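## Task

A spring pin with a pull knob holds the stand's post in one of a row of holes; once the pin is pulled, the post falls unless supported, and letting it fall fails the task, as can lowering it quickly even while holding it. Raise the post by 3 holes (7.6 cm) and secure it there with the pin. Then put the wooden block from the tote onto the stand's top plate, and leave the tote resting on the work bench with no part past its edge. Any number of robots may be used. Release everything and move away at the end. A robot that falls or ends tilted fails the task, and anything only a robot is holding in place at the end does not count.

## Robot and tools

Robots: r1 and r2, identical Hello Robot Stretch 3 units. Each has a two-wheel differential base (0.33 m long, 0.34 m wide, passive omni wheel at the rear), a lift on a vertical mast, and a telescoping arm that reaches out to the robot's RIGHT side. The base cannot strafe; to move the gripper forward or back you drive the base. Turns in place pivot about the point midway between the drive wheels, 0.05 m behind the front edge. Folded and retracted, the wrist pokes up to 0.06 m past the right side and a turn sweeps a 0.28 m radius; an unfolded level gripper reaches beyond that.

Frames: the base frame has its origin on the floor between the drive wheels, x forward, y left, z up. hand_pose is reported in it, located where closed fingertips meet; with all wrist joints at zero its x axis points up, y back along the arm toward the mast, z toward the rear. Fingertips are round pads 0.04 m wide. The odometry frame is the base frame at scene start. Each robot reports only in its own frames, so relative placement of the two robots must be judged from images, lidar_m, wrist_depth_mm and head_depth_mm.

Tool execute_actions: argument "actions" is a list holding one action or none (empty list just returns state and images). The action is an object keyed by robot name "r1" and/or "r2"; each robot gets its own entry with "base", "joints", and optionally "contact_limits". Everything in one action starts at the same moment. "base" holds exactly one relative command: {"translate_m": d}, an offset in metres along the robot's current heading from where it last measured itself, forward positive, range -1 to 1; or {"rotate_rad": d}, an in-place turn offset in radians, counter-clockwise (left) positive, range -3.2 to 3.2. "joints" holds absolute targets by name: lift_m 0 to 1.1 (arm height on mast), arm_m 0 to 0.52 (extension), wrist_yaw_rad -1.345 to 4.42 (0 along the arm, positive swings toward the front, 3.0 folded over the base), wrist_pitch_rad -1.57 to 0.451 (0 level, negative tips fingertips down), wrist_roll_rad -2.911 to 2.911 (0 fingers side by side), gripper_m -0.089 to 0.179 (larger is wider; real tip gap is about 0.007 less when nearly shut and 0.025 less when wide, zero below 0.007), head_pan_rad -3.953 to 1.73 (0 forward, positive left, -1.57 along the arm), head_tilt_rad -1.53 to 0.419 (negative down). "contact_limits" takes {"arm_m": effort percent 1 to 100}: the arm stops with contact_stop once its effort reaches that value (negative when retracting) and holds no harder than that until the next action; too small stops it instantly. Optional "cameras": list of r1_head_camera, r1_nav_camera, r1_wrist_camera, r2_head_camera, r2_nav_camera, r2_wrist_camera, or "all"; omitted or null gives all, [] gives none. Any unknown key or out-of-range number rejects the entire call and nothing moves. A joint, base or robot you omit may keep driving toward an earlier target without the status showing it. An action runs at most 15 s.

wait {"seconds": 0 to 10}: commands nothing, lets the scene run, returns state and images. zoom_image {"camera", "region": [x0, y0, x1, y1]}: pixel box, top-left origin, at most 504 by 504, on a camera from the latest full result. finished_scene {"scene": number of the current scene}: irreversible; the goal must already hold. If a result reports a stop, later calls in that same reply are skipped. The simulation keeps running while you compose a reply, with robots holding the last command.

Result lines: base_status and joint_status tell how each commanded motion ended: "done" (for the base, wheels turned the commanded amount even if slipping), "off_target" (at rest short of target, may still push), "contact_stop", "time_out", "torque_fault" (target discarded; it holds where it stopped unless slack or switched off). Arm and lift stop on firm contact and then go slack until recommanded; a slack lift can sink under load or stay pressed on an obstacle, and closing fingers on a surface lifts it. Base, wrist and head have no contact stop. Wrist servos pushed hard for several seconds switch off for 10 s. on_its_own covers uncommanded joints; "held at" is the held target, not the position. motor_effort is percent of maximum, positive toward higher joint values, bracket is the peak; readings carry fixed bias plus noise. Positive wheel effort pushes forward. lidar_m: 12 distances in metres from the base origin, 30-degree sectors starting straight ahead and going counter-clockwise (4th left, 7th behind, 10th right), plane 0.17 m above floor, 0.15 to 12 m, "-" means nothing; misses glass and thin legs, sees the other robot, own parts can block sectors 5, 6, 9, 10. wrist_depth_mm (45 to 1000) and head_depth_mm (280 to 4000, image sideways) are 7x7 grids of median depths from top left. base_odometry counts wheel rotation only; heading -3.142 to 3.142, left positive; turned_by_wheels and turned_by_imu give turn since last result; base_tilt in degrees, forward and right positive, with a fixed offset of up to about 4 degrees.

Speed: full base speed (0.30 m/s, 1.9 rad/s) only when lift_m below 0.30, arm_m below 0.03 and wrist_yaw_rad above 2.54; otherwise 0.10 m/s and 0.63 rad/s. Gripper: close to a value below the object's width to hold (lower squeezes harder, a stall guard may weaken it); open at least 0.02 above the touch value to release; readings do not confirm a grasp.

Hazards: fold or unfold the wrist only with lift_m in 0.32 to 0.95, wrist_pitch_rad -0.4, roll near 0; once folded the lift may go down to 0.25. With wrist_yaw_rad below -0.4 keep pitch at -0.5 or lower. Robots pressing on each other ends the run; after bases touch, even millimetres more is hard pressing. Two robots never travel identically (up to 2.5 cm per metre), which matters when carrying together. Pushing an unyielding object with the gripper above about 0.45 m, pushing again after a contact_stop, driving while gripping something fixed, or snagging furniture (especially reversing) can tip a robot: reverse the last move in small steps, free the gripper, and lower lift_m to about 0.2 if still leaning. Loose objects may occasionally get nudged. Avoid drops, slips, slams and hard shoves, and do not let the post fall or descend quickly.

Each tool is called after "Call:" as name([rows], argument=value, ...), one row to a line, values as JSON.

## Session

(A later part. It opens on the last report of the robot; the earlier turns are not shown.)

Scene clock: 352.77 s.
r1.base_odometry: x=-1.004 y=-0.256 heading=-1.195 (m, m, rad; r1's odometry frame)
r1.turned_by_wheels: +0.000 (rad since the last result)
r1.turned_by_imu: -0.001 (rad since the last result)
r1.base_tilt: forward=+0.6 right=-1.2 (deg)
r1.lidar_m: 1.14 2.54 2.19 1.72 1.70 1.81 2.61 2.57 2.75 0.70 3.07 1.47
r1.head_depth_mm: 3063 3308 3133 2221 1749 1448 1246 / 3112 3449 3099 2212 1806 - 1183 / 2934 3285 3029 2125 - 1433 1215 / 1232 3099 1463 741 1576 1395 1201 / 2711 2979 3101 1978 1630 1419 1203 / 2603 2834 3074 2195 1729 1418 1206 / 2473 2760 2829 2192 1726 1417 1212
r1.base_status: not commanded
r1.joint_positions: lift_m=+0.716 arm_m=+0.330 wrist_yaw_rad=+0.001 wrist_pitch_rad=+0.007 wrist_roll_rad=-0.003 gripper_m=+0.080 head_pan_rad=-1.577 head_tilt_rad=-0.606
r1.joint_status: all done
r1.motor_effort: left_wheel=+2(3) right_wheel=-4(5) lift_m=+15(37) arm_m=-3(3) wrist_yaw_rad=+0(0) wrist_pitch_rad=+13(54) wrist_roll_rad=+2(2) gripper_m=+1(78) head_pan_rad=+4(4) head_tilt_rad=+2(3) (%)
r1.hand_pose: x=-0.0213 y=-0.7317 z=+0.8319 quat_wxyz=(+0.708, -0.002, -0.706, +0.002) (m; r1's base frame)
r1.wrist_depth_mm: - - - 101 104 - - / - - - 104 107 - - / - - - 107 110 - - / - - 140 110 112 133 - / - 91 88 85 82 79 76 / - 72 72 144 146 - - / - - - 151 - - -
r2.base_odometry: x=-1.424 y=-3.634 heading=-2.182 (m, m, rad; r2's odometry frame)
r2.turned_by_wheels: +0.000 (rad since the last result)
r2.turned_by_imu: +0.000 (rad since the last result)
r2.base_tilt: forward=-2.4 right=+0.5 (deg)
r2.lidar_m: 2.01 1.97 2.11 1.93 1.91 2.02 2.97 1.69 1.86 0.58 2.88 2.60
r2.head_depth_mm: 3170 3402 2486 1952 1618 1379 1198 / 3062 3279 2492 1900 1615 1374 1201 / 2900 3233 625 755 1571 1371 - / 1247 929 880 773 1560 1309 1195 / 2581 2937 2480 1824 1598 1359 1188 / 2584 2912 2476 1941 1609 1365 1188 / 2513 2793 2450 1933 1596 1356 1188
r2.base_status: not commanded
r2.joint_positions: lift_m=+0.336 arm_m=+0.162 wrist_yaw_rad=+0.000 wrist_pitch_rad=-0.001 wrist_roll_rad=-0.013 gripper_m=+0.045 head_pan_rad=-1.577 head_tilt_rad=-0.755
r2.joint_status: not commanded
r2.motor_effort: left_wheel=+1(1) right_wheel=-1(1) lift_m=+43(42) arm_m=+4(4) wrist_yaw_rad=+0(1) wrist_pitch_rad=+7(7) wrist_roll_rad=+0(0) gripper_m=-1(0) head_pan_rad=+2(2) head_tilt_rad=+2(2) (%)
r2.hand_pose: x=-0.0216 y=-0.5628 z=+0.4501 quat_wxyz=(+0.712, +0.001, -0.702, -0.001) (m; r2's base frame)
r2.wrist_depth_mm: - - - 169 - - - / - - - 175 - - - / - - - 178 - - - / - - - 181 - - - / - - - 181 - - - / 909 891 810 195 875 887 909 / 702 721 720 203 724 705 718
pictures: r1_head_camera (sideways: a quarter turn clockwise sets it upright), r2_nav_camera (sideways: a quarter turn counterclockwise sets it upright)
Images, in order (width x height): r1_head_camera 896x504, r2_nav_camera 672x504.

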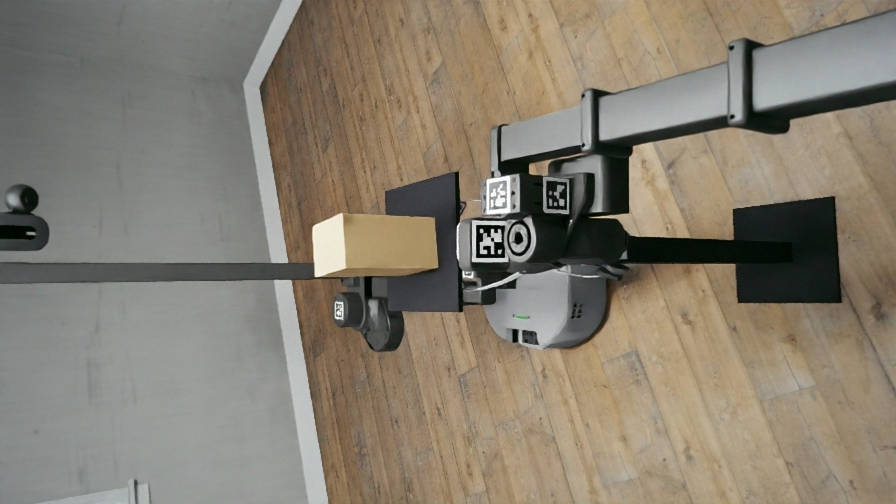

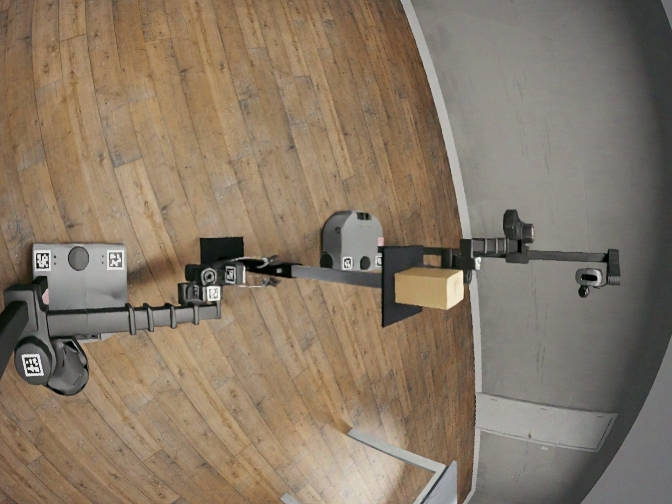

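Call:
execute_actions([
  {"r1":{"joints":{"arm_m":0.26,"lift_m":0.60}}},
], cameras=[])

Call:
execute_actions([
  {"r1":{"joints":{"wrist_pitch_rad":-0.7,"gripper_m":0.01}}},
], cameras=[])

Call:
execute_actions([
  {"r1":{"base":{"translate_m":-0.015},"joints":{"wrist_yaw_rad":-1.34}}},
], cameras=[])

Call:
execute_actions([
  {"r1":{"joints":{"arm_m":0.47},"contact_limits":{"arm_m":15}}},
], cameras=["r1_head_camera","r2_head_camera","r2_wrist_camera"])

Scene clock: 378.20 s.
r1.base_odometry: x=-1.004 y=-0.256 heading=-1.195 (m, m, rad; r1's odometry frame)
r1.turned_by_wheels: +0.000 (rad since the last result)
r1.turned_by_imu: -0.001 (rad since the last result)
r1.base_tilt: forward=+0.5 right=-1.2 (deg)
r1.lidar_m: 1.14 2.54 2.19 1.72 1.70 1.82 2.61 2.57 2.75 0.70 3.07 1.47
r1.head_depth_mm: 3071 3329 3088 2238 1747 1429 1211 / 3105 3468 3035 2231 1728 1470 - / 2969 3335 3071 2042 1728 - 1197 / 1226 3079 1452 773 1548 1384 1201 / 2694 2976 3080 1988 1621 1422 1207 / 2614 2847 2999 2201 1724 1424 1208 / 2489 2752 2880 2208 1732 1421 1206
r1.base_status: not commanded
r1.joint_positions: lift_m=+0.601 arm_m=+0.260 wrist_yaw_rad=+0.001 wrist_pitch_rad=+0.008 wrist_roll_rad=-0.003 gripper_m=+0.080 head_pan_rad=-1.577 head_tilt_rad=-0.606
r1.joint_status: all done
r1.motor_effort: left_wheel=+2(3) right_wheel=-3(4) lift_m=+15(16) arm_m=-3(6) wrist_yaw_rad=-1(0) wrist_pitch_rad=+12(13) wrist_roll_rad=+2(2) gripper_m=+1(0) head_pan_rad=+6(5) head_tilt_rad=+4(2) (%)
r1.hand_pose: x=-0.0213 y=-0.6618 z=+0.7171 quat_wxyz=(+0.708, -0.002, -0.706, +0.003) (m; r1's base frame)
r1.wrist_depth_mm: - - - 192 - - - / - - - 197 - - - / - - - - - - - / - - - 210 - - - / - - - 217 - - - / - - - 225 - - - / - - - 234 - - -
r2.base_odometry: x=-1.424 y=-3.634 heading=-2.182 (m, m, rad; r2's odometry frame)
r2.turned_by_wheels: +0.000 (rad since the last result)
r2.turned_by_imu: +0.000 (rad since the last result)
r2.base_tilt: forward=-2.3 right=+0.5 (deg)
r2.lidar_m: 2.01 1.98 2.11 1.92 1.91 2.02 2.97 1.69 1.87 0.58 2.89 2.59
r2.head_depth_mm: 3121 3374 2497 1959 1604 1373 1196 / 3016 3249 2491 1893 1604 1376 1205 / 2906 3155 626 754 1572 1363 - / 2708 1328 968 775 1562 1303 1195 / 2682 2902 2465 1834 1602 1364 1189 / 2582 2891 2447 1934 1605 1369 1191 / 2488 2752 2452 1934 1605 1360 1189
r2.base_status: not commanded
r2.joint_positions: lift_m=+0.336 arm_m=+0.162 wrist_yaw_rad=+0.000 wrist_pitch_rad=-0.001 wrist_roll_rad=-0.013 gripper_m=+0.045 head_pan_rad=-1.577 head_tilt_rad=-0.755
r2.joint_status: not commanded
r2.motor_effort: left_wheel=+1(1) right_wheel=-2(2) lift_m=+44(42) arm_m=+4(4) wrist_yaw_rad=+0(1) wrist_pitch_rad=+7(7) wrist_roll_rad=-1(0) gripper_m=-1(1) head_pan_rad=+2(2) head_tilt_rad=+3(2) (%)
r2.hand_pose: x=-0.0216 y=-0.5628 z=+0.4501 quat_wxyz=(+0.712, +0.001, -0.702, -0.001) (m; r2's base frame)
r2.wrist_depth_mm: - - - 170 - - - / - - - 175 - - - / - - - 177 - - - / - - - 180 - - - / - - - 182 - - - / 893 908 823 194 876 898 901 / 692 699 699 203 700 712 702
pictures: none
No camera images: the call's "cameras" was empty. Leave "cameras" out to get every camera's image.

Scene clock: 379.40 s.
r1.base_odometry: x=-1.004 y=-0.256 heading=-1.195 (m, m, rad; r1's odometry frame)
r1.turned_by_wheels: +0.000 (rad since the last result)
r1.turned_by_imu: +0.000 (rad since the last result)
r1.base_tilt: forward=+0.5 right=-1.1 (deg)
r1.lidar_m: 1.14 2.54 2.20 1.72 1.70 1.81 2.61 2.57 2.76 0.70 3.07 1.47
r1.head_depth_mm: 3082 3270 3095 2244 1745 1433 1212 / 3139 3499 3062 2221 1741 1466 - / 2986 3276 3073 2056 1738 - 1203 / 1228 3086 1456 773 1561 1388 1200 / 2705 2977 3027 1993 1611 1421 1210 / 2636 2863 2982 2188 1726 1423 1210 / 2515 2753 2857 2213 1718 1421 1208
r1.base_status: not commanded
r1.joint_positions: lift_m=+0.601 arm_m=+0.260 wrist_yaw_rad=+0.001 wrist_pitch_rad=-0.710 wrist_roll_rad=-0.003 gripper_m=+0.010 head_pan_rad=-1.577 head_tilt_rad=-0.606
r1.joint_status: all done
r1.motor_effort: left_wheel=+2(2) right_wheel=-3(4) lift_m=+14(14) arm_m=-4(4) wrist_yaw_rad=-1(1) wrist_pitch_rad=+5(11) wrist_roll_rad=+2(2) gripper_m=+0(79) head_pan_rad=+5(5) head_tilt_rad=+3(3) (%)
r1.hand_pose: x=-0.0214 y=-0.5839 z=+0.5539 quat_wxyz=(+0.664, +0.247, -0.662, -0.246) (m; r1's base frame)
r1.wrist_depth_mm: - - - 219 - - - / - - - 417 - - - / - - - 352 - - 974 / 976 946 939 865 893 870 869 / 849 847 830 - 814 794 780 / 765 760 738 - - 712 705 / 699 690 681 665 647 661 646
r2.base_odometry: x=-1.424 y=-3.634 heading=-2.182 (m, m, rad; r2's odometry frame)
r2.turned_by_wheels: +0.000 (rad since the last result)
r2.turned_by_imu: +0.000 (rad since the last result)
r2.base_tilt: forward=-2.4 right=+0.6 (deg)
r2.lidar_m: 2.01 1.98 2.11 1.92 1.90 2.02 2.96 1.69 1.87 0.59 2.89 2.59
r2.head_depth_mm: 3165 3410 2485 1949 1613 1374 1197 / 3030 3240 2459 1902 1614 1364 1206 / 2927 3171 625 754 1574 1365 - / 2712 1330 964 773 1567 1311 1195 / 2679 2902 2482 1816 1597 1359 1185 / 2596 2861 2447 1947 1602 1367 1186 / 2491 2784 2451 1936 1596 1363 1188
r2.base_status: not commanded
r2.joint_positions: lift_m=+0.336 arm_m=+0.162 wrist_yaw_rad=+0.000 wrist_pitch_rad=-0.001 wrist_roll_rad=-0.013 gripper_m=+0.045 head_pan_rad=-1.577 head_tilt_rad=-0.755
r2.joint_status: not commanded
r2.motor_effort: left_wheel=+1(1) right_wheel=-1(1) lift_m=+43(42) arm_m=+4(4) wrist_yaw_rad=+0(1) wrist_pitch_rad=+6(7) wrist_roll_rad=+0(0) gripper_m=-1(0) head_pan_rad=+2(2) head_tilt_rad=+2(3) (%)
r2.hand_pose: x=-0.0216 y=-0.5628 z=+0.4501 quat_wxyz=(+0.712, +0.001, -0.702, -0.001) (m; r2's base frame)
r2.wrist_depth_mm: - - - 169 - - - / - - - 175 - - - / - - - 179 - - - / - - - 180 - - - / - - - 182 - - - / 940 922 825 195 874 903 889 / 709 714 693 204 727 736 699
pictures: none
No camera images: the call's "cameras" was empty. Leave "cameras" out to get every camera's image.

Scene clock: 381.07 s.
r1.base_odometry: x=-1.010 y=-0.243 heading=-1.195 (m, m, rad; r1's odometry frame)
r1.turned_by_wheels: +0.000 (rad since the last result)
r1.turned_by_imu: +0.000 (rad since the last result)
r1.base_tilt: forward=+0.5 right=-1.2 (deg)
r1.lidar_m: 1.16 2.55 2.18 1.72 1.70 1.81 2.59 2.55 2.73 0.70 3.08 1.49
r1.head_depth_mm: 3094 3292 3077 2236 1742 1435 1216 / 3130 3529 3042 2235 1733 1461 - / 2984 3258 3091 2154 1738 - 1187 / 2758 3055 1443 773 1558 1452 1180 / 2699 3015 3007 1487 1617 1426 1213 / 2614 2897 3010 2198 1736 1417 1210 / 2506 2726 2872 2187 1737 1414 1203
r1.base_status: done
r1.joint_positions: lift_m=+0.601 arm_m=+0.260 wrist_yaw_rad=-1.338 wrist_pitch_rad=-0.710 wrist_roll_rad=-0.003 gripper_m=+0.010 head_pan_rad=-1.577 head_tilt_rad=-0.606
r1.joint_status: all done
r1.motor_effort: left_wheel=+3(4) right_wheel=-3(9) lift_m=+14(14) arm_m=-4(4) wrist_yaw_rad=-1(2) wrist_pitch_rad=+6(6) wrist_roll_rad=+2(2) gripper_m=+0(0) head_pan_rad=+6(5) head_tilt_rad=+3(3) (%)
r1.hand_pose: x=-0.1952 y=-0.4463 z=+0.5539 quat_wxyz=(+0.369, -0.217, -0.672, -0.605) (m; r1's base frame)
r1.wrist_depth_mm: - - - - - - - / - - - - - - - / - - - - - 981 980 / 962 968 934 915 905 883 855 / 864 844 830 - 823 793 783 / 771 754 744 - - 715 705 / 699 689 683 666 657 651 640
r2.base_odometry: x=-1.424 y=-3.634 heading=-2.182 (m, m, rad; r2's odometry frame)
r2.turned_by_wheels: +0.000 (rad since the last result)
r2.turned_by_imu: +0.000 (rad since the last result)
r2.base_tilt: forward=-2.4 right=+0.4 (deg)
r2.lidar_m: 2.01 1.98 2.11 1.92 1.90 2.02 2.96 1.69 1.87 0.58 2.89 2.59
r2.head_depth_mm: 3193 3413 2465 1955 1618 1378 1195 / 3048 3279 2468 1885 1604 1376 1203 / 2897 3156 624 756 1569 1369 - / 2646 1353 964 776 1554 1315 1188 / 2669 2910 2464 1778 1604 1360 1193 / 2585 2915 2466 1933 1598 1362 1187 / 2481 2748 2461 1931 1597 1365 1186
r2.base_status: not commanded
r2.joint_positions: lift_m=+0.336 arm_m=+0.162 wrist_yaw_rad=+0.000 wrist_pitch_rad=-0.001 wrist_roll_rad=-0.013 gripper_m=+0.045 head_pan_rad=-1.577 head_tilt_rad=-0.755
r2.joint_status: not commanded
r2.motor_effort: left_wheel=+1(1) right_wheel=-1(1) lift_m=+43(42) arm_m=+4(4) wrist_yaw_rad=+1(1) wrist_pitch_rad=+7(7) wrist_roll_rad=+0(0) gripper_m=+0(0) head_pan_rad=+2(2) head_tilt_rad=+1(2) (%)
r2.hand_pose: x=-0.0216 y=-0.5628 z=+0.4501 quat_wxyz=(+0.712, +0.001, -0.702, -0.001) (m; r2's base frame)
r2.wrist_depth_mm: - - 922 169 - - - / - - - 175 - - - / - - - 177 - - - / - - - 179 - - - / - - - 182 - - - / 923 927 831 194 868 940 917 / 709 709 705 205 702 728 721
pictures: none
No camera images: the call's "cameras" was empty. Leave "cameras" out to get every camera's image.

Scene clock: 383.87 s.
r1.base_odometry: x=-1.010 y=-0.243 heading=-1.195 (m, m, rad; r1's odometry frame)
r1.turned_by_wheels: +0.000 (rad since the last result)
r1.turned_by_imu: +0.000 (rad since the last result)
r1.base_tilt: forward=+0.5 right=-1.2 (deg)
r1.lidar_m: 1.16 2.55 2.19 1.71 1.70 1.81 2.59 2.55 2.74 0.70 3.07 1.48
r1.head_depth_mm: 3069 3277 3071 2203 1749 1430 1218 / 3087 3494 3057 2228 1747 1466 - / 2995 3282 3030 2128 - 1426 1211 / 2780 3118 1435 765 1581 1348 1202 / 2709 3015 3024 1481 1630 1419 1208 / 2592 2848 2987 2233 1723 1422 1210 / 2526 2730 2870 2192 1737 1416 1208
r1.base_status: not commanded
r1.joint_positions: lift_m=+0.601 arm_m=+0.470 wrist_yaw_rad=-1.339 wrist_pitch_rad=-0.710 wrist_roll_rad=-0.003 gripper_m=+0.010 head_pan_rad=-1.577 head_tilt_rad=-0.606
r1.joint_status: all done
r1.motor_effort: left_wheel=+2(2) right_wheel=-3(3) lift_m=+15(15) arm_m=+4(4) wrist_yaw_rad=-1(1) wrist_pitch_rad=+6(6) wrist_roll_rad=+2(2) gripper_m=+0(0) head_pan_rad=+4(5) head_tilt_rad=+3(3) (%)
r1.contact_limits: arm_m 15 (drawing in: default 22, maximum 35; extending or still: default 30, maximum 49)
r1.hand_pose: x=-0.1952 y=-0.6555 z=+0.5539 quat_wxyz=(+0.368, -0.217, -0.672, -0.605) (m; r1's base frame)
r1.wrist_depth_mm: - - - - - - - / - - - - - - - / - - - - - 998 993 / 973 951 928 928 896 884 866 / 857 859 828 - 817 790 778 / 771 754 751 - - 716 707 / 696 683 683 673 661 647 642
r2.base_odometry: x=-1.424 y=-3.634 heading=-2.182 (m, m, rad; r2's odometry frame)
r2.turned_by_wheels: +0.000 (rad since the last result)
r2.turned_by_imu: +0.000 (rad since the last result)
r2.base_tilt: forward=-2.4 right=+0.5 (deg)
r2.lidar_m: 2.01 1.98 2.11 1.92 1.90 2.01 2.96 1.69 1.87 0.58 2.89 2.59
r2.head_depth_mm: 3188 3414 2467 1959 1617 1370 1198 / 3042 3279 2478 1890 1614 1363 1206 / 2923 3180 624 756 1575 1372 - / 2675 1357 916 773 1570 1309 1191 / 2683 2943 2471 1796 1556 1365 1187 / 2572 2890 2461 1947 1596 1358 1193 / 2496 2785 2458 1930 1606 1369 1188
r2.base_status: not commanded
r2.joint_positions: lift_m=+0.336 arm_m=+0.162 wrist_yaw_rad=+0.000 wrist_pitch_rad=-0.001 wrist_roll_rad=-0.013 gripper_m=+0.045 head_pan_rad=-1.577 head_tilt_rad=-0.755
r2.joint_status: not commanded
r2.motor_effort: left_wheel=+1(1) right_wheel=-1(1) lift_m=+43(42) arm_m=+4(4) wrist_yaw_rad=+1(0) wrist_pitch_rad=+7(7) wrist_roll_rad=+0(0) gripper_m=+0(1) head_pan_rad=+2(2) head_tilt_rad=+3(3) (%)
r2.hand_pose: x=-0.0216 y=-0.5628 z=+0.4501 quat_wxyz=(+0.712, +0.001, -0.702, -0.001) (m; r2's base frame)
r2.wrist_depth_mm: 219 - - 168 - - - / - - - 175 - - - / - - - 178 - - - / - - - 179 - - - / - - - 181 - - - / 905 896 827 194 890 907 925 / 688 702 713 203 716 701 725
pictures: r1_head_camera (sideways: a quarter turn clockwise sets it upright), r2_head_camera (sideways: a quarter turn clockwise sets it upright), r2_wrist_camera
Images, in order (width x height): r1_head_camera 896x504, r2_head_camera 896x504, r2_wrist_camera 644x364.

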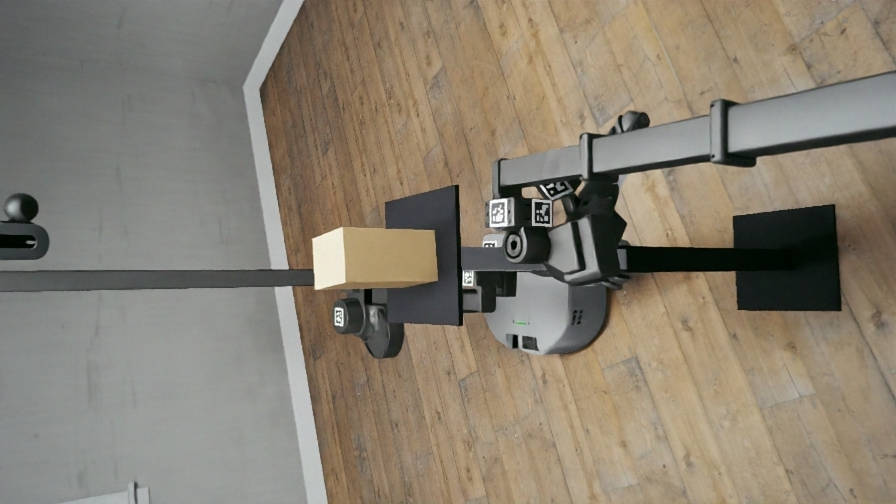

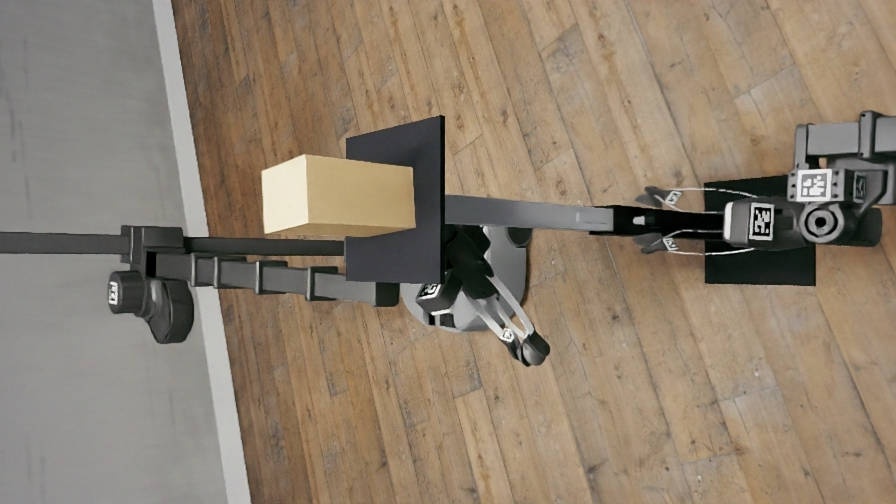

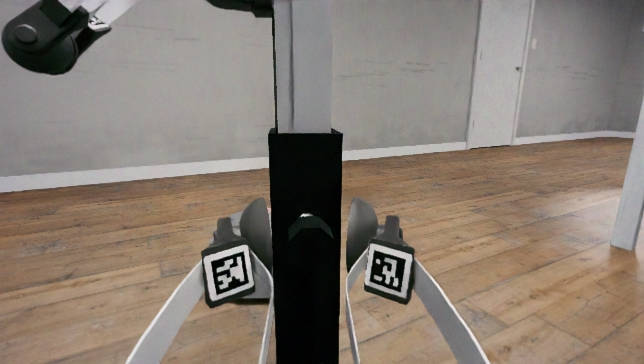

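Call:
execute_actions([
  {"r1":{"joints":{"arm_m":0.52},"contact_limits":{"arm_m":12}}},
], cameras=[])

Call:
execute_actions([
  {"r1":{"joints":{"lift_m":0.625}}},
], cameras=["r1_head_camera","r1_nav_camera"])

Call:
zoom_image(camera="r1_head_camera", region=[400, 120, 640, 340])

Scene clock: 398.63 s.
r1.base_odometry: x=-1.010 y=-0.243 heading=-1.195 (m, m, rad; r1's odometry frame)
r1.turned_by_wheels: +0.000 (rad since the last result)
r1.turned_by_imu: -0.001 (rad since the last result)
r1.base_tilt: forward=+0.6 right=-1.2 (deg)
r1.lidar_m: 1.16 2.56 2.19 1.71 1.70 1.81 2.59 2.55 2.74 0.70 3.08 1.48
r1.head_depth_mm: 3097 3337 3078 2220 1732 1425 1214 / 3140 3536 3073 2211 1778 1452 - / 2979 3327 3016 2189 1636 1421 1216 / 2792 3108 1430 754 1305 1339 1207 / 2755 2981 3082 1471 1631 1421 1210 / 2638 2840 3027 2204 1719 1419 1206 / 2524 2719 2887 2213 1724 1415 1203
r1.base_status: not commanded
r1.joint_positions: lift_m=+0.601 arm_m=+0.520 wrist_yaw_rad=-1.339 wrist_pitch_rad=-0.710 wrist_roll_rad=-0.003 gripper_m=+0.010 head_pan_rad=-1.577 head_tilt_rad=-0.606
r1.joint_status: all done
r1.motor_effort: left_wheel=+2(1) right_wheel=-3(3) lift_m=+14(15) arm_m=+3(5) wrist_yaw_rad=-1(0) wrist_pitch_rad=+6(6) wrist_roll_rad=+2(2) gripper_m=+0(0) head_pan_rad=+5(5) head_tilt_rad=+3(2) (%)
r1.contact_limits: arm_m 12 (drawing in: default 22, maximum 35; extending or still: default 30, maximum 49)
r1.hand_pose: x=-0.1952 y=-0.7055 z=+0.5539 quat_wxyz=(+0.368, -0.217, -0.672, -0.605) (m; r1's base frame)
r1.wrist_depth_mm: - - - - - - - / - - - - - - - / - - - - - 992 973 / 962 940 928 921 906 886 877 / 860 845 827 - 806 795 787 / 772 764 747 - - 711 708 / 696 692 678 670 661 652 645
r2.base_odometry: x=-1.424 y=-3.634 heading=-2.182 (m, m, rad; r2's odometry frame)
r2.turned_by_wheels: +0.000 (rad since the last result)
r2.turned_by_imu: +0.000 (rad since the last result)
r2.base_tilt: forward=-2.4 right=+0.6 (deg)
r2.lidar_m: 2.01 1.98 2.10 1.93 1.91 2.02 2.97 1.69 1.86 0.58 2.89 2.60
r2.head_depth_mm: 3187 3400 2501 1950 1611 1377 1195 / 3025 3256 2485 1885 1607 1367 1201 / 2906 3182 626 754 1569 1363 - / 2669 1356 927 774 1560 1317 1191 / 2668 2927 2365 1774 1525 1362 1188 / 2613 2870 2441 1946 1597 1357 1194 / 2519 2791 2437 1954 1591 1361 1185
r2.base_status: not commanded
r2.joint_positions: lift_m=+0.336 arm_m=+0.162 wrist_yaw_rad=+0.000 wrist_pitch_rad=-0.001 wrist_roll_rad=-0.013 gripper_m=+0.045 head_pan_rad=-1.577 head_tilt_rad=-0.755
r2.joint_status: not commanded
r2.motor_effort: left_wheel=+1(1) right_wheel=-2(1) lift_m=+43(43) arm_m=+4(4) wrist_yaw_rad=+0(1) wrist_pitch_rad=+7(7) wrist_roll_rad=+0(0) gripper_m=-1(1) head_pan_rad=+2(2) head_tilt_rad=+2(2) (%)
r2.hand_pose: x=-0.0216 y=-0.5628 z=+0.4501 quat_wxyz=(+0.712, +0.001, -0.702, -0.001) (m; r2's base frame)
r2.wrist_depth_mm: - - - 169 - - - / - - - 175 - - - / - - - 178 - - - / - - - 181 - - - / - - - 183 - - - / 909 883 806 195 884 914 903 / 718 707 716 202 713 722 722
pictures: none
No camera images: the call's "cameras" was empty. Leave "cameras" out to get every camera's image.

Scene clock: 399.63 s.
r1.base_odometry: x=-1.010 y=-0.243 heading=-1.195 (m, m, rad; r1's odometry frame)
r1.turned_by_wheels: +0.000 (rad since the last result)
r1.turned_by_imu: +0.000 (rad since the last result)
r1.base_tilt: forward=+0.6 right=-1.2 (deg)
r1.lidar_m: 1.15 2.55 2.19 1.71 1.69 1.81 2.60 2.55 2.73 0.70 3.07 1.48
r1.head_depth_mm: 3081 3243 3093 2232 1745 1421 1216 / 3082 3518 3062 2232 1771 1465 - / 2970 3323 3077 2213 1657 1428 1208 / 2774 3128 1433 743 1304 1349 1202 / 2707 3017 3005 1486 1634 1429 1212 / 2583 2846 3027 2201 1727 1416 1206 / 2521 2703 2874 2199 1728 1425 1215
r1.base_status: not commanded
r1.joint_positions: lift_m=+0.624 arm_m=+0.520 wrist_yaw_rad=-1.339 wrist_pitch_rad=-0.710 wrist_roll_rad=-0.003 gripper_m=+0.010 head_pan_rad=-1.577 head_tilt_rad=-0.606
r1.joint_status: all done
r1.motor_effort: left_wheel=+1(1) right_wheel=-3(3) lift_m=+33(34) arm_m=+4(4) wrist_yaw_rad=-1(1) wrist_pitch_rad=+6(6) wrist_roll_rad=+2(2) gripper_m=+0(1) head_pan_rad=+5(5) head_tilt_rad=+3(3) (%)
r1.hand_pose: x=-0.1952 y=-0.7055 z=+0.5778 quat_wxyz=(+0.368, -0.217, -0.672, -0.605) (m; r1's base frame)
r1.wrist_depth_mm: - - - - - - - / - - - - - - - / - - - - - - 993 / 999 968 963 936 933 922 906 / 891 870 855 - 842 823 807 / 802 792 782 - - 741 730 / 727 719 696 699 684 675 668
r2.base_odometry: x=-1.424 y=-3.634 heading=-2.182 (m, m, rad; r2's odometry frame)
r2.turned_by_wheels: +0.000 (rad since the last result)
r2.turned_by_imu: +0.000 (rad since the last result)
r2.base_tilt: forward=-2.4 right=+0.5 (deg)
r2.lidar_m: 2.01 1.97 2.10 1.92 1.91 2.02 2.97 1.69 1.87 0.58 2.88 2.59
r2.head_depth_mm: 3165 3405 2454 1953 1612 1369 1194 / 3028 3248 2466 1895 1605 1372 1209 / 2869 3149 625 753 1571 1378 - / 2628 1340 882 774 1559 1307 1190 / 2694 2908 2360 1772 1563 1362 1188 / 2574 2889 2451 1937 1602 1361 1193 / 2499 2782 2454 1939 1608 1359 1196
r2.base_status: not commanded
r2.joint_positions: lift_m=+0.336 arm_m=+0.162 wrist_yaw_rad=+0.000 wrist_pitch_rad=-0.001 wrist_roll_rad=-0.013 gripper_m=+0.045 head_pan_rad=-1.577 head_tilt_rad=-0.755
r2.joint_status: not commanded
r2.motor_effort: left_wheel=+1(1) right_wheel=-1(1) lift_m=+44(42) arm_m=+4(4) wrist_yaw_rad=+1(0) wrist_pitch_rad=+7(7) wrist_roll_rad=+0(0) gripper_m=-1(0) head_pan_rad=+2(2) head_tilt_rad=+2(3) (%)
r2.hand_pose: x=-0.0216 y=-0.5628 z=+0.4501 quat_wxyz=(+0.712, +0.001, -0.702, -0.001) (m; r2's base frame)
r2.wrist_depth_mm: - - - 169 - - - / - - - 175 - - - / - - - 179 - - - / - - - 179 - - - / - - - 182 - - - / 911 905 818 193 886 910 921 / 709 715 702 204 710 715 703
pictures: r1_head_camera (sideways: a quarter turn clockwise sets it upright), r1_nav_camera (sideways: a quarter turn counterclockwise sets it upright)
Images, in order (width x height): r1_head_camera 896x504, r1_nav_camera 672x504.

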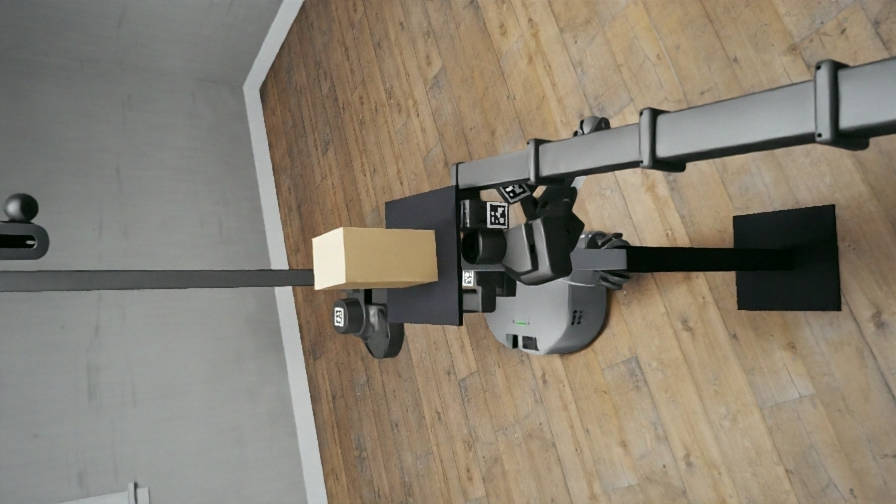

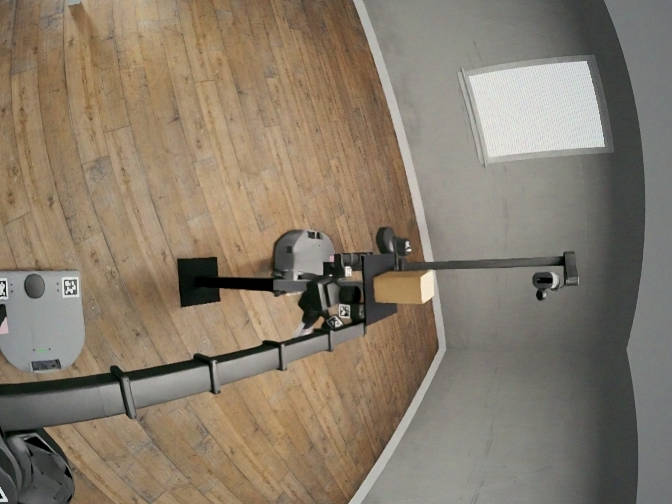

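Region (400, 120, 640, 340) of r1_head_camera's 896x504 image, scaled by 2.100, with more detail than that image has; it fills the top 462 rows of this view, and the rest is white.

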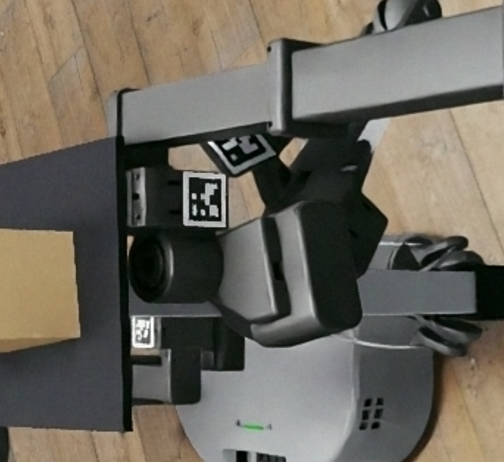

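Go up in small steps.

Call:
execute_actions([
  {"r1":{"joints":{"lift_m":0.631}}},
], cameras=[])

Call:
execute_actions([
  {"r1":{"joints":{"lift_m":0.636}}},
], cameras=["r1_head_camera"])

Call:
zoom_image(camera="r1_head_camera", region=[400, 120, 640, 340])

Scene clock: 413.87 s.
r1.base_odometry: x=-1.010 y=-0.243 heading=-1.195 (m, m, rad; r1's odometry frame)
r1.turned_by_wheels: +0.000 (rad since the last result)
r1.turned_by_imu: -0.001 (rad since the last result)
r1.base_tilt: forward=+0.5 right=-1.1 (deg)
r1.lidar_m: 1.16 2.56 2.19 1.71 1.70 1.81 2.59 2.55 2.72 0.70 3.09 1.49
r1.head_depth_mm: 3090 3269 3078 2208 1742 1435 1217 / 3151 3470 3089 2232 1793 1458 - / 2988 3304 3067 2272 1636 1433 1217 / 2776 3120 1432 744 1056 1338 1200 / 2743 2971 3043 1489 1619 1433 1212 / 2607 2863 2999 2209 1718 1423 1208 / 2517 2707 2855 2188 1728 1414 1210
r1.base_status: not commanded
r1.joint_positions: lift_m=+0.630 arm_m=+0.520 wrist_yaw_rad=-1.339 wrist_pitch_rad=-0.711 wrist_roll_rad=-0.003 gripper_m=+0.010 head_pan_rad=-1.577 head_tilt_rad=-0.606
r1.joint_status: all done
r1.motor_effort: left_wheel=+2(1) right_wheel=-3(3) lift_m=+33(34) arm_m=+4(4) wrist_yaw_rad=-1(0) wrist_pitch_rad=+6(6) wrist_roll_rad=+2(2) gripper_m=+0(0) head_pan_rad=+5(5) head_tilt_rad=+3(2) (%)
r1.hand_pose: x=-0.1952 y=-0.7055 z=+0.5838 quat_wxyz=(+0.368, -0.217, -0.672, -0.605) (m; r1's base frame)
r1.wrist_depth_mm: - - - - - - - / - - - - - - - / - - - - - - - / - - 967 955 940 940 902 / 907 881 863 - 860 815 816 / 798 789 773 - - 738 739 / 727 716 713 699 692 678 673
r2.base_odometry: x=-1.424 y=-3.634 heading=-2.182 (m, m, rad; r2's odometry frame)
r2.turned_by_wheels: +0.000 (rad since the last result)
r2.turned_by_imu: +0.000 (rad since the last result)
r2.base_tilt: forward=-2.5 right=+0.6 (deg)
r2.lidar_m: 2.02 1.98 2.12 1.92 1.91 2.03 2.95 1.69 1.87 0.58 2.89 2.60
r2.head_depth_mm: 3151 3431 2490 1970 1610 1369 1191 / 3064 3275 2499 1907 1609 1373 1208 / 2904 3184 625 754 1566 1373 - / 2628 1346 870 774 1568 1313 1192 / 2657 2899 2344 1777 1525 1363 1187 / 2583 2911 2457 1918 1599 1363 1186 / 2510 2783 2449 1929 1598 1364 1189
r2.base_status: not commanded
r2.joint_positions: lift_m=+0.336 arm_m=+0.162 wrist_yaw_rad=+0.000 wrist_pitch_rad=-0.001 wrist_roll_rad=-0.013 gripper_m=+0.045 head_pan_rad=-1.577 head_tilt_rad=-0.755
r2.joint_status: not commanded
r2.motor_effort: left_wheel=+1(1) right_wheel=-1(1) lift_m=+43(43) arm_m=+4(4) wrist_yaw_rad=+0(1) wrist_pitch_rad=+6(6) wrist_roll_rad=+0(0) gripper_m=-1(1) head_pan_rad=+2(2) head_tilt_rad=+2(3) (%)
r2.hand_pose: x=-0.0216 y=-0.5628 z=+0.4501 quat_wxyz=(+0.712, +0.001, -0.702, -0.001) (m; r2's base frame)
r2.wrist_depth_mm: - - - 169 - - - / - - - 174 - - - / - - - 179 - - - / - - - 180 - - - / - - - 182 - - - / 934 899 824 195 892 934 903 / 695 706 711 203 708 709 712
pictures: none
No camera images: the call's "cameras" was empty. Leave "cameras" out to get every camera's image.

Scene clock: 414.50 s.
r1.base_odometry: x=-1.010 y=-0.243 heading=-1.195 (m, m, rad; r1's odometry frame)
r1.turned_by_wheels: +0.000 (rad since the last result)
r1.turned_by_imu: +0.000 (rad since the last result)
r1.base_tilt: forward=+0.6 right=-1.1 (deg)
r1.lidar_m: 1.16 2.55 2.19 1.71 1.69 1.81 2.59 2.55 2.74 0.70 3.09 1.48
r1.head_depth_mm: 3151 3310 3033 2221 1745 1432 1213 / 3151 3489 3043 2217 1803 1467 - / 3015 3222 3085 2248 1629 1422 1213 / 2767 3065 1436 746 1308 1352 1205 / 2717 3005 3062 1479 1614 1435 1211 / 2609 2833 2993 2220 1731 1426 1212 / 2493 2778 2874 2192 1735 1420 1211
r1.base_status: not commanded
r1.joint_positions: lift_m=+0.635 arm_m=+0.520 wrist_yaw_rad=-1.339 wrist_pitch_rad=-0.711 wrist_roll_rad=-0.003 gripper_m=+0.010 head_pan_rad=-1.577 head_tilt_rad=-0.606
r1.joint_status: all done
r1.motor_effort: left_wheel=+2(2) right_wheel=-4(4) lift_m=+45(45) arm_m=+4(4) wrist_yaw_rad=-1(1) wrist_pitch_rad=+6(7) wrist_roll_rad=+2(2) gripper_m=+0(0) head_pan_rad=+4(5) head_tilt_rad=+2(3) (%)
r1.hand_pose: x=-0.1951 y=-0.7054 z=+0.5880 quat_wxyz=(+0.368, -0.217, -0.672, -0.605) (m; r1's base frame)
r1.wrist_depth_mm: - - - - - - - / - - - - - - - / - - - - - - - / 984 982 986 956 949 920 917 / 895 878 868 - 849 835 826 / 796 796 775 - - 749 734 / 737 719 711 691 687 683 676
r2.base_odometry: x=-1.424 y=-3.634 heading=-2.182 (m, m, rad; r2's odometry frame)
r2.turned_by_wheels: +0.000 (rad since the last result)
r2.turned_by_imu: +0.000 (rad since the last result)
r2.base_tilt: forward=-2.4 right=+0.5 (deg)
r2.lidar_m: 2.01 1.98 2.10 1.93 1.90 2.02 2.97 1.69 1.87 0.58 2.88 2.59
r2.head_depth_mm: 3165 3400 2499 1970 1617 1373 1198 / 3028 3255 2477 1897 1613 1375 1207 / 2907 3192 624 754 1567 1367 - / 2616 1342 866 773 1558 1318 1189 / 2633 2926 2374 1786 1561 1359 1190 / 2566 2887 2464 1936 1587 1361 1188 / 2479 2775 2453 1937 1601 1360 1185
r2.base_status: not commanded
r2.joint_positions: lift_m=+0.336 arm_m=+0.162 wrist_yaw_rad=+0.000 wrist_pitch_rad=-0.001 wrist_roll_rad=-0.013 gripper_m=+0.045 head_pan_rad=-1.577 head_tilt_rad=-0.755
r2.joint_status: not commanded
r2.motor_effort: left_wheel=+1(1) right_wheel=-1(1) lift_m=+43(44) arm_m=+4(4) wrist_yaw_rad=-1(2) wrist_pitch_rad=+7(6) wrist_roll_rad=+0(0) gripper_m=-1(0) head_pan_rad=+2(3) head_tilt_rad=+2(2) (%)
r2.hand_pose: x=-0.0216 y=-0.5628 z=+0.4501 quat_wxyz=(+0.712, +0.001, -0.702, -0.001) (m; r2's base frame)
r2.wrist_depth_mm: - - - 169 - - - / - - - 176 - - - / - - - 178 - - - / - - - 180 - - - / - - - 182 - - - / 882 923 821 195 882 923 928 / 713 703 711 202 717 724 723
pictures: r1_head_camera (sideways: a quarter turn clockwise sets it upright)
Images, in order (width x height): r1_head_camera 896x504.

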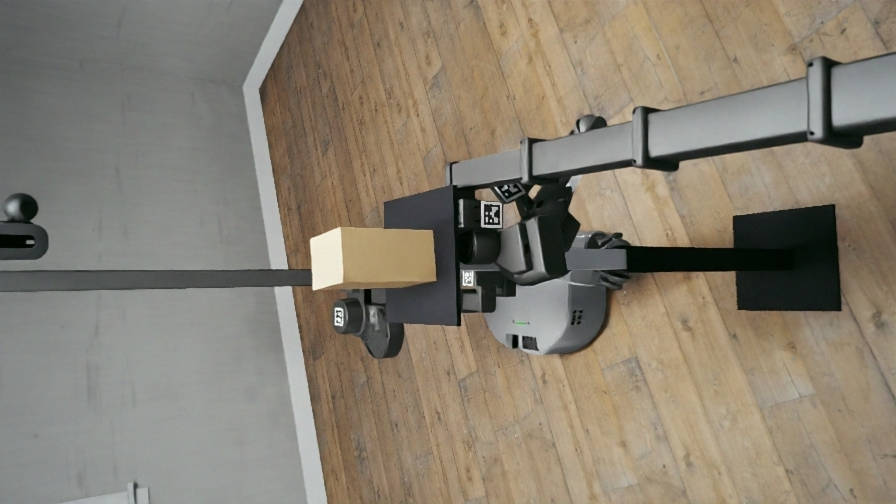

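Region (400, 120, 640, 340) of r1_head_camera's 896x504 image, scaled by 2.100, with more detail than that image has; it fills the top 462 rows of this view, and the rest is white.

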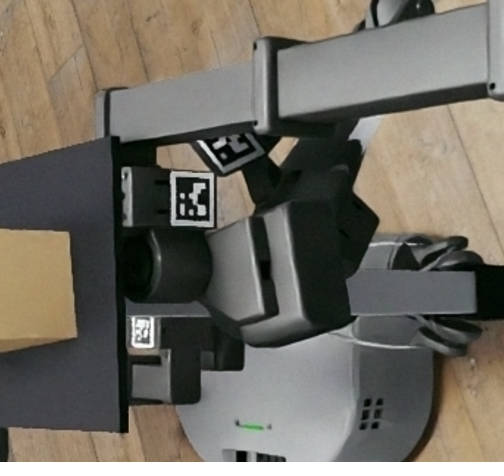

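Call:
execute_actions([
  {"r1":{"joints":{"lift_m":0.627}}},
], cameras=[])

Call:
execute_actions([
  {"r1":{"base":{"translate_m":0.025}}},
], cameras=[])

Call:
execute_actions([
  {"r1":{"joints":{"lift_m":0.634}}},
], cameras=["r1_head_camera","r2_head_camera"])

Call:
zoom_image(camera="r1_head_camera", region=[400, 120, 640, 340])

Scene clock: 427.90 s.
r1.base_odometry: x=-1.010 y=-0.243 heading=-1.195 (m, m, rad; r1's odometry frame)
r1.turned_by_wheels: +0.000 (rad since the last result)
r1.turned_by_imu: -0.001 (rad since the last result)
r1.base_tilt: forward=+0.5 right=-1.2 (deg)
r1.lidar_m: 1.16 2.55 2.19 1.71 1.70 1.81 2.59 2.56 2.73 0.70 3.08 1.48
r1.head_depth_mm: 3153 3372 3091 2221 1725 1428 1215 / 3122 3454 3040 2228 1764 1450 - / 2958 3283 3096 2240 1629 1429 1209 / 2778 3067 1440 744 1315 1344 1203 / 2723 3026 3045 1483 1625 1422 1209 / 2600 2849 2995 2211 1741 1431 1206 / 2496 2748 2884 2205 1722 1416 1211
r1.base_status: not commanded
r1.joint_positions: lift_m=+0.628 arm_m=+0.520 wrist_yaw_rad=-1.339 wrist_pitch_rad=-0.712 wrist_roll_rad=-0.003 gripper_m=+0.010 head_pan_rad=-1.577 head_tilt_rad=-0.605
r1.joint_status: all done
r1.motor_effort: left_wheel=+1(3) right_wheel=-3(5) lift_m=+15(41) arm_m=+3(4) wrist_yaw_rad=+0(0) wrist_pitch_rad=+7(8) wrist_roll_rad=+2(2) gripper_m=+0(0) head_pan_rad=+4(5) head_tilt_rad=+2(3) (%)
r1.hand_pose: x=-0.1949 y=-0.7054 z=+0.5806 quat_wxyz=(+0.368, -0.217, -0.672, -0.605) (m; r1's base frame)
r1.wrist_depth_mm: - - - - - - - / - - - - - - - / - - - - - - - / 991 989 974 938 935 919 908 / 882 886 862 - 843 824 812 / 801 790 777 - - 743 735 / 726 719 702 703 686 679 684
r2.base_odometry: x=-1.424 y=-3.634 heading=-2.182 (m, m, rad; r2's odometry frame)
r2.turned_by_wheels: +0.000 (rad since the last result)
r2.turned_by_imu: +0.000 (rad since the last result)
r2.base_tilt: forward=-2.4 right=+0.6 (deg)
r2.lidar_m: 2.00 1.98 2.11 1.92 1.91 2.02 2.96 1.69 1.87 0.59 2.89 2.59
r2.head_depth_mm: 3164 3425 2487 1956 1619 1370 1192 / 3048 3282 2477 1899 1602 1367 1208 / 2903 3183 625 756 1565 1368 - / 2616 1345 877 775 1562 1314 1194 / 2641 2912 2377 1778 1556 1367 1193 / 2600 2869 2453 1949 1595 1360 1186 / 2496 2772 2460 1936 1597 1362 1188
r2.base_status: not commanded
r2.joint_positions: lift_m=+0.336 arm_m=+0.162 wrist_yaw_rad=+0.000 wrist_pitch_rad=-0.001 wrist_roll_rad=-0.013 gripper_m=+0.045 head_pan_rad=-1.577 head_tilt_rad=-0.755
r2.joint_status: not commanded
r2.motor_effort: left_wheel=+1(1) right_wheel=-1(1) lift_m=+43(42) arm_m=+4(4) wrist_yaw_rad=+0(0) wrist_pitch_rad=+7(7) wrist_roll_rad=+0(0) gripper_m=-1(1) head_pan_rad=+2(2) head_tilt_rad=+2(2) (%)
r2.hand_pose: x=-0.0216 y=-0.5628 z=+0.4501 quat_wxyz=(+0.712, +0.001, -0.702, -0.001) (m; r2's base frame)
r2.wrist_depth_mm: - - - 168 - - - / - - - 175 - - - / - - - 178 - - - / - - - 180 - - - / - - - 182 - - - / 913 906 833 195 880 889 914 / 708 712 718 203 711 704 729
pictures: none
No camera images: the call's "cameras" was empty. Leave "cameras" out to get every camera's image.

Scene clock: 429.00 s.
r1.base_odometry: x=-1.000 y=-0.266 heading=-1.195 (m, m, rad; r1's odometry frame)
r1.turned_by_wheels: +0.000 (rad since the last result)
r1.turned_by_imu: +0.000 (rad since the last result)
r1.base_tilt: forward=+0.5 right=-1.2 (deg)
r1.lidar_m: 1.13 2.53 2.20 1.73 1.71 1.82 2.61 2.58 2.76 0.70 3.07 1.46
r1.head_depth_mm: 3066 3339 3094 2210 1739 1438 1211 / 3114 3470 3081 2238 1770 1439 - / 2945 3326 3061 1422 1627 1423 1207 / 2774 3104 1432 753 1560 1351 1206 / 2717 2975 3051 2071 1626 1426 1213 / 2623 2859 2987 2217 1730 1432 1218 / 2507 2721 2879 2192 1726 1423 1207
r1.base_status: done
r1.joint_positions: lift_m=+0.628 arm_m=+0.520 wrist_yaw_rad=-1.339 wrist_pitch_rad=-0.712 wrist_roll_rad=-0.003 gripper_m=+0.010 head_pan_rad=-1.577 head_tilt_rad=-0.605
r1.joint_status: not commanded
r1.motor_effort: left_wheel=+2(4) right_wheel=-3(5) lift_m=+14(15) arm_m=+3(3) wrist_yaw_rad=+0(0) wrist_pitch_rad=+6(7) wrist_roll_rad=+2(2) gripper_m=+0(0) head_pan_rad=+5(5) head_tilt_rad=+3(2) (%)
r1.hand_pose: x=-0.1949 y=-0.7054 z=+0.5806 quat_wxyz=(+0.368, -0.217, -0.672, -0.605) (m; r1's base frame)
r1.wrist_depth_mm: - - - - - - - / - - - - - - - / - - - - - - - / 998 989 973 942 934 923 901 / 897 884 867 - 857 814 811 / 789 793 783 - - 743 725 / 714 708 702 692 691 675 672
r2.base_odometry: x=-1.424 y=-3.634 heading=-2.182 (m, m, rad; r2's odometry frame)
r2.turned_by_wheels: +0.000 (rad since the last result)
r2.turned_by_imu: +0.000 (rad since the last result)
r2.base_tilt: forward=-2.3 right=+0.4 (deg)
r2.lidar_m: 2.01 1.98 2.11 1.93 1.91 2.02 2.96 1.70 1.87 0.58 2.89 2.60
r2.head_depth_mm: 3148 3406 2472 1959 1617 1373 1194 / 3022 3269 2466 1900 1606 1379 1201 / 2899 3186 624 755 1560 1371 - / 1304 1318 844 775 1571 1315 1190 / 2671 2871 2472 1884 1522 1363 1190 / 2586 2871 2471 1945 1589 1365 1191 / 2507 2760 2461 1937 1601 1365 1183
r2.base_status: not commanded
r2.joint_positions: lift_m=+0.336 arm_m=+0.162 wrist_yaw_rad=+0.000 wrist_pitch_rad=-0.001 wrist_roll_rad=-0.013 gripper_m=+0.045 head_pan_rad=-1.577 head_tilt_rad=-0.755
r2.joint_status: not commanded
r2.motor_effort: left_wheel=+1(1) right_wheel=-1(1) lift_m=+44(42) arm_m=+4(4) wrist_yaw_rad=+0(0) wrist_pitch_rad=+7(6) wrist_roll_rad=+0(0) gripper_m=-1(1) head_pan_rad=+2(2) head_tilt_rad=+2(2) (%)
r2.hand_pose: x=-0.0216 y=-0.5628 z=+0.4501 quat_wxyz=(+0.712, +0.001, -0.702, -0.001) (m; r2's base frame)
r2.wrist_depth_mm: - - - 170 - - - / - - - 176 - - - / - - - 179 - - - / - - - 180 - - - / - - - 181 - - - / 893 900 803 195 882 903 887 / 701 704 711 204 720 709 708
pictures: none
No camera images: the call's "cameras" was empty. Leave "cameras" out to get every camera's image.

Scene clock: 429.80 s.
r1.base_odometry: x=-1.000 y=-0.266 heading=-1.195 (m, m, rad; r1's odometry frame)
r1.turned_by_wheels: +0.000 (rad since the last result)
r1.turned_by_imu: +0.000 (rad since the last result)
r1.base_tilt: forward=+0.5 right=-1.2 (deg)
r1.lidar_m: 1.13 2.53 2.20 1.72 1.71 1.82 2.62 2.58 2.76 0.70 3.06 1.46
r1.head_depth_mm: 3122 3351 3031 2232 1748 1436 1218 / 3097 3496 3107 2236 1787 1469 - / 2988 3289 3081 1428 1646 1426 1219 / 2763 3169 1440 757 1556 1349 1197 / 2701 2992 3069 2047 1637 1424 1211 / 2594 2831 3022 2203 1724 1415 1208 / 2513 2734 2878 2219 1731 1415 1208
r1.base_status: not commanded
r1.joint_positions: lift_m=+0.633 arm_m=+0.520 wrist_yaw_rad=-1.339 wrist_pitch_rad=-0.712 wrist_roll_rad=-0.003 gripper_m=+0.010 head_pan_rad=-1.577 head_tilt_rad=-0.605
r1.joint_status: all done
r1.motor_effort: left_wheel=+1(1) right_wheel=-3(3) lift_m=+39(41) arm_m=+3(3) wrist_yaw_rad=-1(1) wrist_pitch_rad=+7(7) wrist_roll_rad=+2(2) gripper_m=+1(1) head_pan_rad=+5(5) head_tilt_rad=+3(3) (%)
r1.hand_pose: x=-0.1949 y=-0.7054 z=+0.5862 quat_wxyz=(+0.368, -0.217, -0.672, -0.605) (m; r1's base frame)
r1.wrist_depth_mm: - - - - - - - / - - - - - - - / - - - - - - - / 999 - 974 937 936 915 912 / 879 874 878 - 854 845 821 / 806 786 788 - - 753 748 / 737 714 713 698 701 678 672
r2.base_odometry: x=-1.424 y=-3.634 heading=-2.182 (m, m, rad; r2's odometry frame)
r2.turned_by_wheels: +0.000 (rad since the last result)
r2.turned_by_imu: +0.000 (rad since the last result)
r2.base_tilt: forward=-2.3 right=+0.5 (deg)
r2.lidar_m: 2.01 1.98 2.11 1.92 1.91 2.02 2.96 1.69 1.87 0.58 2.89 2.60
r2.head_depth_mm: 3199 3400 2475 1960 1618 1367 1195 / 3025 3251 2474 1888 1616 1366 1206 / 2913 3182 625 755 1559 1366 - / 1307 1330 837 774 1563 1307 1183 / 2676 2915 2474 1906 1533 1362 1191 / 2592 2880 2446 1943 1595 1365 1191 / 2510 2771 2459 1935 1604 1361 1191
r2.base_status: not commanded
r2.joint_positions: lift_m=+0.336 arm_m=+0.162 wrist_yaw_rad=+0.000 wrist_pitch_rad=-0.001 wrist_roll_rad=-0.013 gripper_m=+0.045 head_pan_rad=-1.577 head_tilt_rad=-0.755
r2.joint_status: not commanded
r2.motor_effort: left_wheel=+1(1) right_wheel=-1(1) lift_m=+43(44) arm_m=+4(4) wrist_yaw_rad=+0(0) wrist_pitch_rad=+7(7) wrist_roll_rad=+0(0) gripper_m=-1(1) head_pan_rad=+2(2) head_tilt_rad=+2(3) (%)
r2.hand_pose: x=-0.0216 y=-0.5628 z=+0.4501 quat_wxyz=(+0.712, +0.001, -0.702, -0.001) (m; r2's base frame)
r2.wrist_depth_mm: - - - 169 - - - / - - - 175 - - - / - - - 178 - - - / - - - 180 - - - / - - - 181 - - - / 893 909 827 195 893 891 897 / 700 720 716 204 706 699 710
pictures: r1_head_camera (sideways: a quarter turn clockwise sets it upright), r2_head_camera (sideways: a quarter turn clockwise sets it upright)
Images, in order (width x height): r1_head_camera 896x504, r2_head_camera 896x504.

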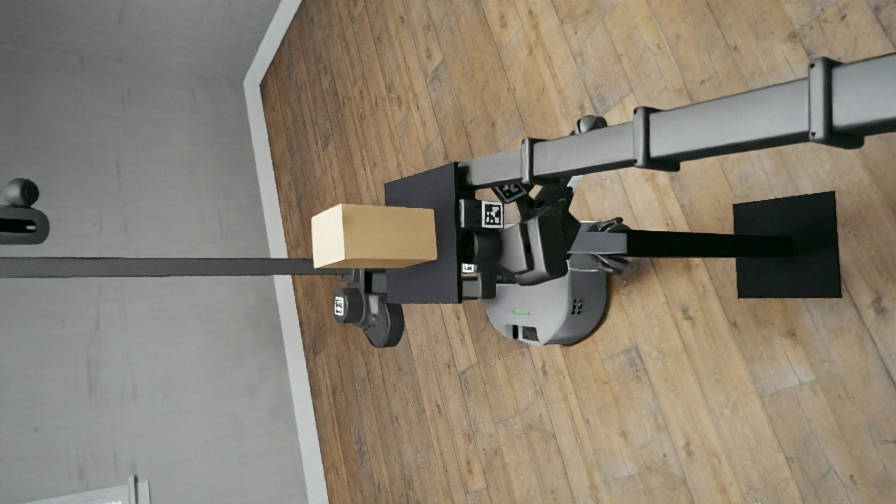

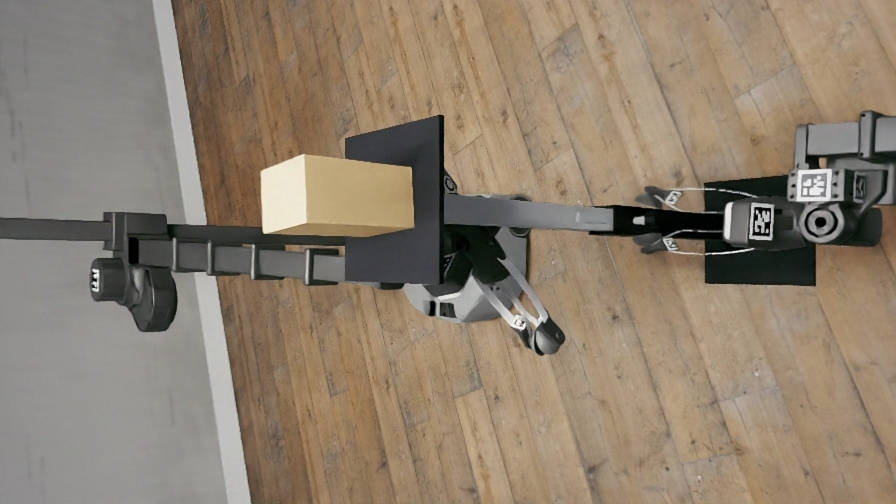

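Region (400, 120, 640, 340) of r1_head_camera's 896x504 image, scaled by 2.100, with more detail than that image has; it fills the top 462 rows of this view, and the rest is white.

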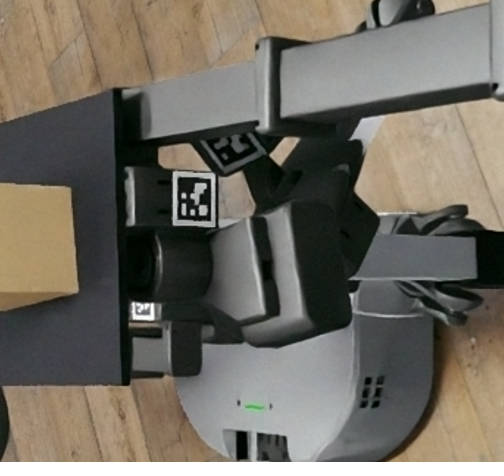

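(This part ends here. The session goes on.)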